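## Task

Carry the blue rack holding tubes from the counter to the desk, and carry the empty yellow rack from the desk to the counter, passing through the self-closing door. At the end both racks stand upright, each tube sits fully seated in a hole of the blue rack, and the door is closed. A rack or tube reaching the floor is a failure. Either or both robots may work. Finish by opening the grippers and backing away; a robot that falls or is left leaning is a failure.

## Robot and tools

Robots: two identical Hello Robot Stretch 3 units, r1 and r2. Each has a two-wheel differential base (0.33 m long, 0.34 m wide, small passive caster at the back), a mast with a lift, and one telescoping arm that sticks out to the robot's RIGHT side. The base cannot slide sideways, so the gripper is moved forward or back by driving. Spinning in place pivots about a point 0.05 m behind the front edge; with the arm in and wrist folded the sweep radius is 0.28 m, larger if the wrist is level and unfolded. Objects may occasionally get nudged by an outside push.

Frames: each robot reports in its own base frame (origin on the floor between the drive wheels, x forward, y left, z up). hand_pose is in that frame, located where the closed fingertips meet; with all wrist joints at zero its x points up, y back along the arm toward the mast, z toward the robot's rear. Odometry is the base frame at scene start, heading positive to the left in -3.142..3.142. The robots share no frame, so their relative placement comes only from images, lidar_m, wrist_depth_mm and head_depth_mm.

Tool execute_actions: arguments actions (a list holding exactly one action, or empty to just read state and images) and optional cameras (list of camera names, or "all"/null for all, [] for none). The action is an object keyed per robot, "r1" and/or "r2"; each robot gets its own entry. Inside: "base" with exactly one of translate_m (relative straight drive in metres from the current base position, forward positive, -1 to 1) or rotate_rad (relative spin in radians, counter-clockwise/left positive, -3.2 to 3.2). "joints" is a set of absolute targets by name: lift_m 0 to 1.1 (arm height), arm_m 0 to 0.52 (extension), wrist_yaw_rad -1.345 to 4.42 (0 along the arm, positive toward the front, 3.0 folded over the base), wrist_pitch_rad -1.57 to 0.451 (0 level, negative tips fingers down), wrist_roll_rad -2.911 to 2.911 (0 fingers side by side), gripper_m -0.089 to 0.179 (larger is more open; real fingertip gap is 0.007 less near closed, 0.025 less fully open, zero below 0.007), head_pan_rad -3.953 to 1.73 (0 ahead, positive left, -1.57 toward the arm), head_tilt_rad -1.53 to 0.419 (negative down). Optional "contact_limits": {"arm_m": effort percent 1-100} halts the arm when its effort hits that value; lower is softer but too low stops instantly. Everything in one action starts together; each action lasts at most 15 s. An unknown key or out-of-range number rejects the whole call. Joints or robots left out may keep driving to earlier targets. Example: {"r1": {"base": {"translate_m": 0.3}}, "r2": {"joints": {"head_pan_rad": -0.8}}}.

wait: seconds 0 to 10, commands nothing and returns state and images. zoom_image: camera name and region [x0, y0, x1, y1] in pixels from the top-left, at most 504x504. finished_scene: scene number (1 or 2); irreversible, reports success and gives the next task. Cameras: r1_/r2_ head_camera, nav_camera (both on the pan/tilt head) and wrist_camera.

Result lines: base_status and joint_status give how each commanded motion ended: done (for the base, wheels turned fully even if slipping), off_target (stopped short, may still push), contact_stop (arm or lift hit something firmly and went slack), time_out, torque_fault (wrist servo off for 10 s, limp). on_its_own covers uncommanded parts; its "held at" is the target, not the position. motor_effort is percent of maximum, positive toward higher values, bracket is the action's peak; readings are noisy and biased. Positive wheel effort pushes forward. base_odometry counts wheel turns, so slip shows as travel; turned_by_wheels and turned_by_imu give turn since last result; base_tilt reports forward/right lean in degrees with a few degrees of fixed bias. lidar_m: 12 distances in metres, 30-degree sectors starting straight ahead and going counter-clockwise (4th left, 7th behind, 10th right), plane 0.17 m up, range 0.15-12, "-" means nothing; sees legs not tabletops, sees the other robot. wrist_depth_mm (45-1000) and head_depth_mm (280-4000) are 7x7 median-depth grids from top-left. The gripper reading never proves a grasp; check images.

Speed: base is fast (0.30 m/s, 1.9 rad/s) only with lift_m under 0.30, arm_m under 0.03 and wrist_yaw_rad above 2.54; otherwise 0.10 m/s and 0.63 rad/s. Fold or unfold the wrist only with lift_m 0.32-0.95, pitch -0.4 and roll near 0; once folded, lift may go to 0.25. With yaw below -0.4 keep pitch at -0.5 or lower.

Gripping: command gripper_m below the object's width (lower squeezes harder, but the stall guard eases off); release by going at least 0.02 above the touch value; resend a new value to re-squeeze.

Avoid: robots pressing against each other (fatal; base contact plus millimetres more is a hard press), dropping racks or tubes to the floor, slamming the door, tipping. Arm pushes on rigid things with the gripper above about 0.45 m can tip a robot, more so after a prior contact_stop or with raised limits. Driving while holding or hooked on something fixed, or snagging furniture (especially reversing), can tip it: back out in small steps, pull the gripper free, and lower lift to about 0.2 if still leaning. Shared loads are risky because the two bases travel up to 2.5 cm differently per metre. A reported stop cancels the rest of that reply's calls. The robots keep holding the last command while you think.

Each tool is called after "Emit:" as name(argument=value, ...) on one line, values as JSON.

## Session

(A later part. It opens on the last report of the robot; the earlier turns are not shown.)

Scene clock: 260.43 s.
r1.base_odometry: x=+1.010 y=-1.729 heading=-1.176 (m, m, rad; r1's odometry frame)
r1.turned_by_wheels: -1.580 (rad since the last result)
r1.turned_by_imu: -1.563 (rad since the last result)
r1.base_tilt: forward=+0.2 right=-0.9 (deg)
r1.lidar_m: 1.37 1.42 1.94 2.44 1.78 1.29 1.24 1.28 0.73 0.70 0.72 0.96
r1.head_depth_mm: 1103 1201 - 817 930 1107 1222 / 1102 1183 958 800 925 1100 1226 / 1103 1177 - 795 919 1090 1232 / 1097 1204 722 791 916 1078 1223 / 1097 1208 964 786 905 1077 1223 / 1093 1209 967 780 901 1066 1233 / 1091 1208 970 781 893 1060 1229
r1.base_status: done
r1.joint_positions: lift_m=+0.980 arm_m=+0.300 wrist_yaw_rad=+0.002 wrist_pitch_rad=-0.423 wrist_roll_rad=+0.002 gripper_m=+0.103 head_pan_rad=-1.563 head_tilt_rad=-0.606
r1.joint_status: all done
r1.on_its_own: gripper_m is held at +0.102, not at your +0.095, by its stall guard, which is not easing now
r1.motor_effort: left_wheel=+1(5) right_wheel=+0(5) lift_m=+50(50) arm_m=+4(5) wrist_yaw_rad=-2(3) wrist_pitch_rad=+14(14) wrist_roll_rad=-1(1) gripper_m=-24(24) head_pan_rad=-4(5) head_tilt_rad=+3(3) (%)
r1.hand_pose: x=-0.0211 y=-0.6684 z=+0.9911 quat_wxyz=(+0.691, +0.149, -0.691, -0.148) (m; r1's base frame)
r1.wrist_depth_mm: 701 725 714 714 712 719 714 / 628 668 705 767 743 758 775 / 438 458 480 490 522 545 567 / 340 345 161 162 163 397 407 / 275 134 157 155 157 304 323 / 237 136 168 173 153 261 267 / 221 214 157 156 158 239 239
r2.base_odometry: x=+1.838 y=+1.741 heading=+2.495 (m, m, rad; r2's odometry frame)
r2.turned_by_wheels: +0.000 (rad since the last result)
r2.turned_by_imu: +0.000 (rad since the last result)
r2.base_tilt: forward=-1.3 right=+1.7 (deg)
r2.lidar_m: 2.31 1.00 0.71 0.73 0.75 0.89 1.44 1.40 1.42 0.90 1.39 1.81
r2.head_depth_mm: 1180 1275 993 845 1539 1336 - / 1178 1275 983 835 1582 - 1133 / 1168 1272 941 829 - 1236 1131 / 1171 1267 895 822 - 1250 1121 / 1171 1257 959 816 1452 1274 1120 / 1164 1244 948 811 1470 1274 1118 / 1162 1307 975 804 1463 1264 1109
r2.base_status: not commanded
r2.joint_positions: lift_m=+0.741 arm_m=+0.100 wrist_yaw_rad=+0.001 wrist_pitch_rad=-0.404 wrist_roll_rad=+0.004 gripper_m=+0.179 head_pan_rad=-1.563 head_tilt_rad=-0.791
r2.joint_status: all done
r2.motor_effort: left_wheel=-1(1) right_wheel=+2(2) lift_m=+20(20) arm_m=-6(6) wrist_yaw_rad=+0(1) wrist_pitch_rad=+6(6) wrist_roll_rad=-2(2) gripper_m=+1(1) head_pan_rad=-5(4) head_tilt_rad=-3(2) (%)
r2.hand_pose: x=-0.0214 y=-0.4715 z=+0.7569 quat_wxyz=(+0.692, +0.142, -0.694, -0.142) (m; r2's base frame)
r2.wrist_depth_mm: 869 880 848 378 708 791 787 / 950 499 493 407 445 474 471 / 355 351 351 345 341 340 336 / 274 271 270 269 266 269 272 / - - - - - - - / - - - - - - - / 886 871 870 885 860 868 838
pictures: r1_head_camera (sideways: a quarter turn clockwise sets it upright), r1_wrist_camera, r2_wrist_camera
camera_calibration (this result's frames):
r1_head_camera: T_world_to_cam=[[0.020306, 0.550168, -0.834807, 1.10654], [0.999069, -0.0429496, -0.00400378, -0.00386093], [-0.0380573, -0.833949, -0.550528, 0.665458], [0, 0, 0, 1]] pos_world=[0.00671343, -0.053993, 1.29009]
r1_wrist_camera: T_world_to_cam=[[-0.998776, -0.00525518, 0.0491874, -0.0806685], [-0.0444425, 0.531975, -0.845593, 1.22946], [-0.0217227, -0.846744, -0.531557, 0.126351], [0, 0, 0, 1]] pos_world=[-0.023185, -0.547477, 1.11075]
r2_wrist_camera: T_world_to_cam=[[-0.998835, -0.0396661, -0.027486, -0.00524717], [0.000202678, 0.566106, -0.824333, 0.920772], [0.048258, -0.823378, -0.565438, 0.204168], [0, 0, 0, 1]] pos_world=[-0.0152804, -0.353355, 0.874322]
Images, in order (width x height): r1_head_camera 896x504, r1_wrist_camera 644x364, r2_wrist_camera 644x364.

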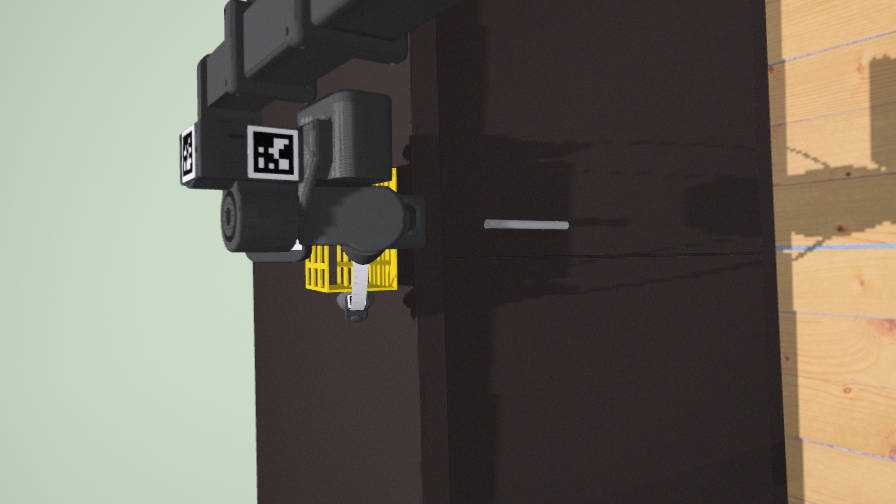

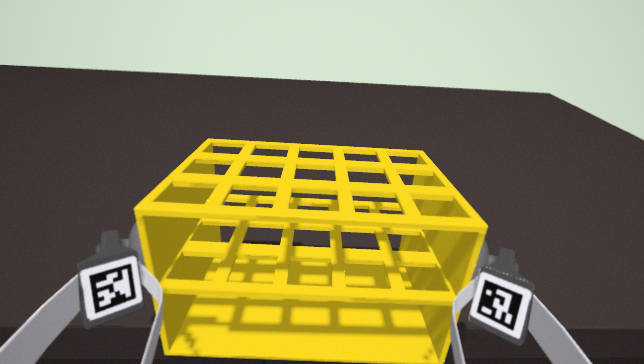

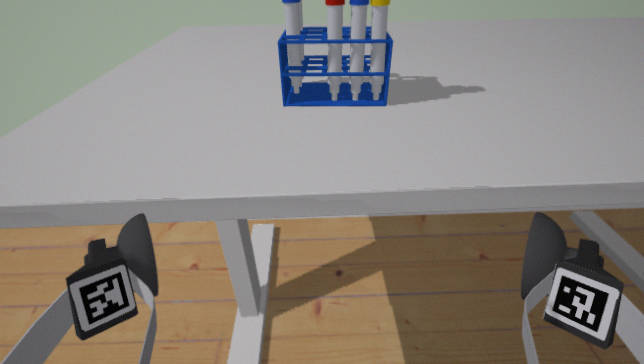

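Emit:
execute_actions(actions=[{"r1":{"joints":{"arm_m":0.5,"lift_m":0.95}},"r2":{"joints":{"arm_m":0.005,"head_pan_rad":1.7,"head_tilt_rad":-0.5}}}], cameras=[])

Emit:
execute_actions(actions=[{"r1":{"joints":{"lift_m":0.932}}}], cameras=[])

Emit:
execute_actions(actions=[{"r1":{"joints":{"gripper_m":0.179}}}], cameras=[])

Emit:
execute_actions(actions=[{"r1":{"joints":{"arm_m":0.15}}}], cameras=["r1_wrist_camera","r2_nav_camera","r2_wrist_camera"])

Scene clock: 268.10 s.
r1.base_odometry: x=+1.010 y=-1.729 heading=-1.176 (m, m, rad; r1's odometry frame)
r1.turned_by_wheels: +0.000 (rad since the last result)
r1.turned_by_imu: -0.001 (rad since the last result)
r1.base_tilt: forward=+0.2 right=-0.7 (deg)
r1.lidar_m: 1.38 1.43 1.94 2.44 1.78 1.29 1.24 1.29 0.73 0.70 0.72 0.96
r1.head_depth_mm: 1107 1222 - - 952 1110 1221 / 1099 1192 899 799 925 1103 1227 / 1098 1179 857 792 920 1092 1223 / 1096 1190 858 787 917 1082 1231 / 1098 1211 967 784 906 1075 1226 / 1093 1206 964 781 897 1068 1226 / 1090 1209 969 782 897 1060 1232
r1.base_status: not commanded
r1.joint_positions: lift_m=+0.950 arm_m=+0.500 wrist_yaw_rad=+0.002 wrist_pitch_rad=-0.423 wrist_roll_rad=+0.002 gripper_m=+0.103 head_pan_rad=-1.563 head_tilt_rad=-0.606
r1.joint_status: all done
r1.on_its_own: gripper_m is held at +0.102, not at your +0.095, by its stall guard, which is not easing now
r1.motor_effort: left_wheel=+1(1) right_wheel=+0(0) lift_m=+26(45) arm_m=+4(4) wrist_yaw_rad=-2(1) wrist_pitch_rad=+14(14) wrist_roll_rad=-1(1) gripper_m=-24(24) head_pan_rad=-5(4) head_tilt_rad=+2(2) (%)
r1.hand_pose: x=-0.0211 y=-0.8684 z=+0.9620 quat_wxyz=(+0.691, +0.149, -0.691, -0.148) (m; r1's base frame)
r1.wrist_depth_mm: 511 524 523 526 519 533 528 / 536 552 553 563 568 580 588 / 372 386 409 419 436 461 488 / 288 290 162 162 163 339 347 / 231 134 157 156 157 255 271 / 202 137 168 173 153 220 223 / 165 167 157 156 157 180 191
r2.base_odometry: x=+1.838 y=+1.741 heading=+2.495 (m, m, rad; r2's odometry frame)
r2.turned_by_wheels: +0.000 (rad since the last result)
r2.turned_by_imu: +0.001 (rad since the last result)
r2.base_tilt: forward=-1.3 right=+1.7 (deg)
r2.lidar_m: 2.31 1.00 0.71 0.73 0.75 0.89 1.44 1.40 1.41 0.90 1.39 1.81
r2.head_depth_mm: 579 633 698 767 823 913 1074 / 583 638 706 788 895 1015 1132 / 588 645 710 798 905 1051 1207 / 592 649 718 807 918 1063 1204 / 596 653 726 812 928 1074 1217 / 602 659 733 825 940 1085 1220 / 604 662 728 813 - - -
r2.base_status: not commanded
r2.joint_positions: lift_m=+0.741 arm_m=+0.005 wrist_yaw_rad=+0.001 wrist_pitch_rad=-0.404 wrist_roll_rad=+0.004 gripper_m=+0.179 head_pan_rad=+1.693 head_tilt_rad=-0.507
r2.joint_status: all done
r2.motor_effort: left_wheel=-1(1) right_wheel=+2(2) lift_m=+20(20) arm_m=-5(6) wrist_yaw_rad=-1(1) wrist_pitch_rad=+6(6) wrist_roll_rad=-2(2) gripper_m=+0(1) head_pan_rad=+4(52) head_tilt_rad=+3(21) (%)
r2.hand_pose: x=-0.0214 y=-0.3765 z=+0.7569 quat_wxyz=(+0.692, +0.142, -0.694, -0.142) (m; r2's base frame)
r2.wrist_depth_mm: 954 949 859 482 807 794 784 / - 505 494 472 481 477 472 / 381 353 350 347 345 350 358 / - - - - - - - / - - - - - - - / - - - - - - - / 871 877 868 885 874 876 833
pictures: none
No camera images: the call's "cameras" was empty. Leave "cameras" out to get every camera's image.

Scene clock: 269.00 s.
r1.base_odometry: x=+1.010 y=-1.729 heading=-1.176 (m, m, rad; r1's odometry frame)
r1.turned_by_wheels: +0.000 (rad since the last result)
r1.turned_by_imu: +0.000 (rad since the last result)
r1.base_tilt: forward=+0.1 right=-0.8 (deg)
r1.lidar_m: 1.37 1.42 1.94 2.44 1.77 1.29 1.24 1.29 0.73 0.70 0.72 0.97
r1.head_depth_mm: 1100 1220 1081 - 952 1104 1227 / 1104 1202 - 807 923 1098 1222 / 1100 1182 860 796 915 1087 1225 / 1097 1197 869 790 912 1083 1228 / 1091 1213 964 787 910 1075 1231 / 1091 1209 964 781 899 1064 1233 / 1093 1209 968 783 895 1054 1233
r1.base_status: not commanded
r1.joint_positions: lift_m=+0.932 arm_m=+0.500 wrist_yaw_rad=+0.002 wrist_pitch_rad=-0.408 wrist_roll_rad=+0.002 gripper_m=+0.103 head_pan_rad=-1.563 head_tilt_rad=-0.606
r1.joint_status: all done
r1.on_its_own: gripper_m is held at +0.102, not at your +0.095, by its stall guard, which is not easing now
r1.motor_effort: left_wheel=+1(2) right_wheel=+0(0) lift_m=+24(28) arm_m=+5(4) wrist_yaw_rad=-1(2) wrist_pitch_rad=+5(13) wrist_roll_rad=-1(1) gripper_m=-24(24) head_pan_rad=-5(4) head_tilt_rad=+3(3) (%)
r1.hand_pose: x=-0.0211 y=-0.8703 z=+0.9474 quat_wxyz=(+0.692, +0.144, -0.693, -0.143) (m; r1's base frame)
r1.wrist_depth_mm: 509 512 515 515 528 530 533 / 527 542 544 549 559 565 575 / 352 363 386 391 411 437 468 / 265 270 161 159 157 314 325 / 214 134 155 152 155 236 251 / 185 137 168 171 150 201 205 / 150 153 152 156 157 164 173
r2.base_odometry: x=+1.838 y=+1.741 heading=+2.495 (m, m, rad; r2's odometry frame)
r2.turned_by_wheels: +0.000 (rad since the last result)
r2.turned_by_imu: +0.000 (rad since the last result)
r2.base_tilt: forward=-1.3 right=+1.7 (deg)
r2.lidar_m: 2.31 1.01 0.71 0.73 0.75 0.89 1.44 1.39 1.41 0.90 1.39 1.81
r2.head_depth_mm: 580 632 698 770 822 916 1076 / 582 639 708 789 896 1015 1133 / 586 643 711 799 904 1050 1208 / 591 650 719 804 919 1062 1202 / 597 654 726 816 929 1077 1216 / 602 658 731 823 941 1089 1223 / 606 663 727 815 - - -
r2.base_status: not commanded
r2.joint_positions: lift_m=+0.741 arm_m=+0.005 wrist_yaw_rad=+0.001 wrist_pitch_rad=-0.404 wrist_roll_rad=+0.004 gripper_m=+0.179 head_pan_rad=+1.693 head_tilt_rad=-0.507
r2.joint_status: not commanded
r2.motor_effort: left_wheel=-1(1) right_wheel=+2(2) lift_m=+20(20) arm_m=-5(6) wrist_yaw_rad=+0(0) wrist_pitch_rad=+6(7) wrist_roll_rad=-2(2) gripper_m=+0(1) head_pan_rad=+5(5) head_tilt_rad=+4(4) (%)
r2.hand_pose: x=-0.0214 y=-0.3765 z=+0.7569 quat_wxyz=(+0.692, +0.142, -0.694, -0.142) (m; r2's base frame)
r2.wrist_depth_mm: 947 958 867 479 805 801 770 / - 501 492 472 480 479 473 / 377 353 350 347 345 350 358 / - - - - - - - / - - - - - - - / - - - - - - - / 872 880 869 881 890 862 848
pictures: none
No camera images: the call's "cameras" was empty. Leave "cameras" out to get every camera's image.

Scene clock: 270.27 s.
r1.base_odometry: x=+1.010 y=-1.729 heading=-1.176 (m, m, rad; r1's odometry frame)
r1.turned_by_wheels: +0.000 (rad since the last result)
r1.turned_by_imu: +0.000 (rad since the last result)
r1.base_tilt: forward=+0.2 right=-0.7 (deg)
r1.lidar_m: 1.37 1.42 1.93 2.44 1.77 1.29 1.24 1.29 0.73 0.70 0.72 0.96
r1.head_depth_mm: 1104 1217 1078 - 956 1104 1225 / 1102 1196 - 806 923 1094 1225 / 1100 1182 859 793 920 1092 1227 / 1096 1198 859 790 911 1078 1231 / 1097 1206 962 784 907 1076 1230 / 1092 1212 968 780 899 1068 1229 / 1092 1203 968 781 896 1056 1229
r1.base_status: not commanded
r1.joint_positions: lift_m=+0.932 arm_m=+0.500 wrist_yaw_rad=+0.002 wrist_pitch_rad=-0.415 wrist_roll_rad=+0.002 gripper_m=+0.179 head_pan_rad=-1.563 head_tilt_rad=-0.606
r1.joint_status: all done
r1.motor_effort: left_wheel=+1(1) right_wheel=+0(0) lift_m=+25(25) arm_m=+4(4) wrist_yaw_rad=+0(0) wrist_pitch_rad=+9(10) wrist_roll_rad=-1(1) gripper_m=+0(99) head_pan_rad=-4(4) head_tilt_rad=+2(3) (%)
r1.hand_pose: x=-0.0211 y=-0.8694 z=+0.9458 quat_wxyz=(+0.692, +0.146, -0.692, -0.146) (m; r1's base frame)
r1.wrist_depth_mm: 516 518 524 531 534 533 535 / 490 534 543 552 557 561 576 / 343 354 373 384 399 418 450 / 260 263 155 159 158 307 318 / 217 133 152 155 152 241 245 / - 149 170 174 144 183 202 / 149 152 156 158 160 163 172
r2.base_odometry: x=+1.838 y=+1.741 heading=+2.495 (m, m, rad; r2's odometry frame)
r2.turned_by_wheels: +0.000 (rad since the last result)
r2.turned_by_imu: +0.000 (rad since the last result)
r2.base_tilt: forward=-1.3 right=+1.7 (deg)
r2.lidar_m: 2.31 1.00 0.71 0.73 0.75 0.89 1.44 1.39 1.41 0.90 1.39 1.81
r2.head_depth_mm: 580 631 701 768 824 914 1076 / 583 639 705 788 899 1015 1134 / 588 645 712 799 904 1053 1211 / 591 649 720 806 918 1066 1212 / 596 655 725 816 928 1077 1222 / 602 660 730 824 936 1092 1221 / 605 663 729 813 - - -
r2.base_status: not commanded
r2.joint_positions: lift_m=+0.741 arm_m=+0.005 wrist_yaw_rad=+0.001 wrist_pitch_rad=-0.404 wrist_roll_rad=+0.004 gripper_m=+0.179 head_pan_rad=+1.693 head_tilt_rad=-0.507
r2.joint_status: not commanded
r2.motor_effort: left_wheel=-1(1) right_wheel=+2(2) lift_m=+20(20) arm_m=-5(5) wrist_yaw_rad=-1(0) wrist_pitch_rad=+6(6) wrist_roll_rad=-2(2) gripper_m=+1(0) head_pan_rad=+5(4) head_tilt_rad=+4(2) (%)
r2.hand_pose: x=-0.0214 y=-0.3765 z=+0.7569 quat_wxyz=(+0.692, +0.142, -0.694, -0.142) (m; r2's base frame)
r2.wrist_depth_mm: 953 948 841 478 804 793 774 / - 499 492 472 479 472 474 / 378 353 349 348 346 350 356 / - - - - - - - / - - - - - - - / - - - - - - - / 867 890 874 877 877 857 837
pictures: none
No camera images: the call's "cameras" was empty. Leave "cameras" out to get every camera's image.

Scene clock: 274.07 s.
r1.base_odometry: x=+1.010 y=-1.729 heading=-1.176 (m, m, rad; r1's odometry frame)
r1.turned_by_wheels: +0.000 (rad since the last result)
r1.turned_by_imu: -0.001 (rad since the last result)
r1.base_tilt: forward=+0.2 right=-0.7 (deg)
r1.lidar_m: 1.37 1.42 1.94 2.44 1.78 1.29 1.24 1.29 0.73 0.70 0.72 0.96
r1.head_depth_mm: 1103 1216 955 - - 1110 1221 / 1103 1218 1014 - - 1098 1226 / 1099 1215 903 - - 1090 1227 / 1091 1215 864 779 929 1080 1228 / 1097 1214 963 780 907 1074 1226 / 1094 1209 966 782 899 1069 1229 / 1092 1206 970 782 895 1056 1234
r1.base_status: not commanded
r1.joint_positions: lift_m=+0.932 arm_m=+0.150 wrist_yaw_rad=+0.002 wrist_pitch_rad=-0.415 wrist_roll_rad=+0.002 gripper_m=+0.179 head_pan_rad=-1.563 head_tilt_rad=-0.606
r1.joint_status: all done
r1.motor_effort: left_wheel=+1(1) right_wheel=+0(0) lift_m=+25(25) arm_m=-5(7) wrist_yaw_rad=-1(2) wrist_pitch_rad=+9(9) wrist_roll_rad=-1(1) gripper_m=+0(0) head_pan_rad=-5(4) head_tilt_rad=+3(3) (%)
r1.hand_pose: x=-0.0211 y=-0.5200 z=+0.9458 quat_wxyz=(+0.692, +0.146, -0.692, -0.146) (m; r1's base frame)
r1.wrist_depth_mm: 808 842 826 855 864 856 876 / 501 522 549 510 638 694 930 / 345 354 371 392 404 424 452 / 320 324 327 332 341 346 354 / 381 389 393 403 399 405 418 / - 438 450 450 454 469 472 / 506 493 504 514 526 551 559
r2.base_odometry: x=+1.838 y=+1.741 heading=+2.495 (m, m, rad; r2's odometry frame)
r2.turned_by_wheels: +0.000 (rad since the last result)
r2.turned_by_imu: +0.000 (rad since the last result)
r2.base_tilt: forward=-1.3 right=+1.7 (deg)
r2.lidar_m: 2.31 1.00 0.70 0.73 0.75 0.89 1.44 1.39 1.41 0.90 1.39 1.82
r2.head_depth_mm: 579 633 701 769 818 916 1073 / 584 639 707 790 896 1017 1131 / 587 644 711 797 907 1051 1206 / 592 648 720 805 918 1064 1205 / 597 654 726 812 928 1079 1214 / 600 659 733 822 938 1089 1218 / 607 662 727 814 - - -
r2.base_status: not commanded
r2.joint_positions: lift_m=+0.741 arm_m=+0.005 wrist_yaw_rad=+0.001 wrist_pitch_rad=-0.404 wrist_roll_rad=+0.004 gripper_m=+0.179 head_pan_rad=+1.693 head_tilt_rad=-0.507
r2.joint_status: not commanded
r2.motor_effort: left_wheel=-1(1) right_wheel=+1(2) lift_m=+20(20) arm_m=-6(6) wrist_yaw_rad=+0(0) wrist_pitch_rad=+6(7) wrist_roll_rad=-2(2) gripper_m=+1(1) head_pan_rad=+5(5) head_tilt_rad=+2(3) (%)
r2.hand_pose: x=-0.0214 y=-0.3765 z=+0.7569 quat_wxyz=(+0.692, +0.142, -0.694, -0.142) (m; r2's base frame)
r2.wrist_depth_mm: 943 955 844 476 800 799 790 / - 501 494 476 478 474 471 / 377 351 349 347 343 349 357 / - - - - - - - / - - - - - - - / - - - - - - - / 882 876 876 890 860 868 837
pictures: r1_wrist_camera, r2_nav_camera (sideways: a quarter turn counterclockwise sets it upright), r2_wrist_camera
camera_calibration (this result's frames):
r1_wrist_camera: T_world_to_cam=[[-0.998776, -0.00486558, 0.0492123, -0.0774796], [-0.0444248, 0.525454, -0.849661, 1.11263], [-0.0217247, -0.850808, -0.525027, 0.219586], [0, 0, 0, 1]] pos_world=[-0.023186, -0.398188, 1.06446]
r2_nav_camera: T_world_to_cam=[[-0.0855677, 0.482495, 0.871709, -1.09336], [0.993637, 0.105639, 0.0390645, 0.000291552], [-0.0732379, 0.869505, -0.488465, 0.592416], [0, 0, 0, 1]] pos_world=[-0.0504588, 0.0124023, 1.24246]
r2_wrist_camera: T_world_to_cam=[[-0.998835, -0.0396659, -0.0274861, -0.00147881], [0.000202826, 0.566106, -0.824333, 0.866992], [0.048258, -0.823378, -0.565438, 0.282389], [0, 0, 0, 1]] pos_world=[-0.0152805, -0.258355, 0.874322]
Images, in order (width x height): r1_wrist_camera 644x364, r2_nav_camera 672x504, r2_wrist_camera 644x364.

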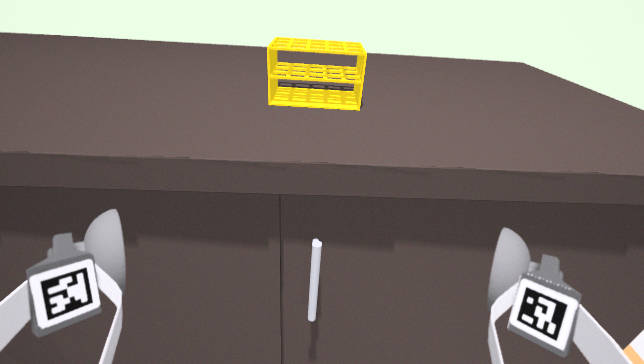

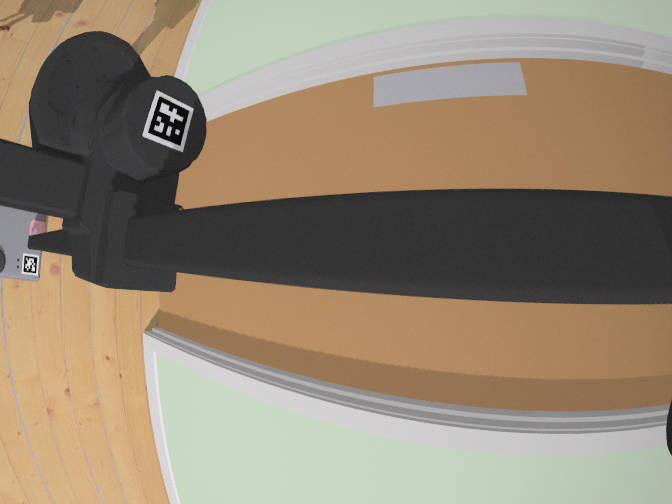

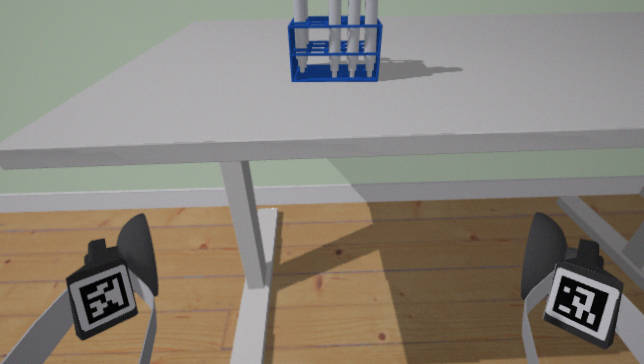

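Emit:
finished_scene(scene=1)

The scene is finished: the task was done.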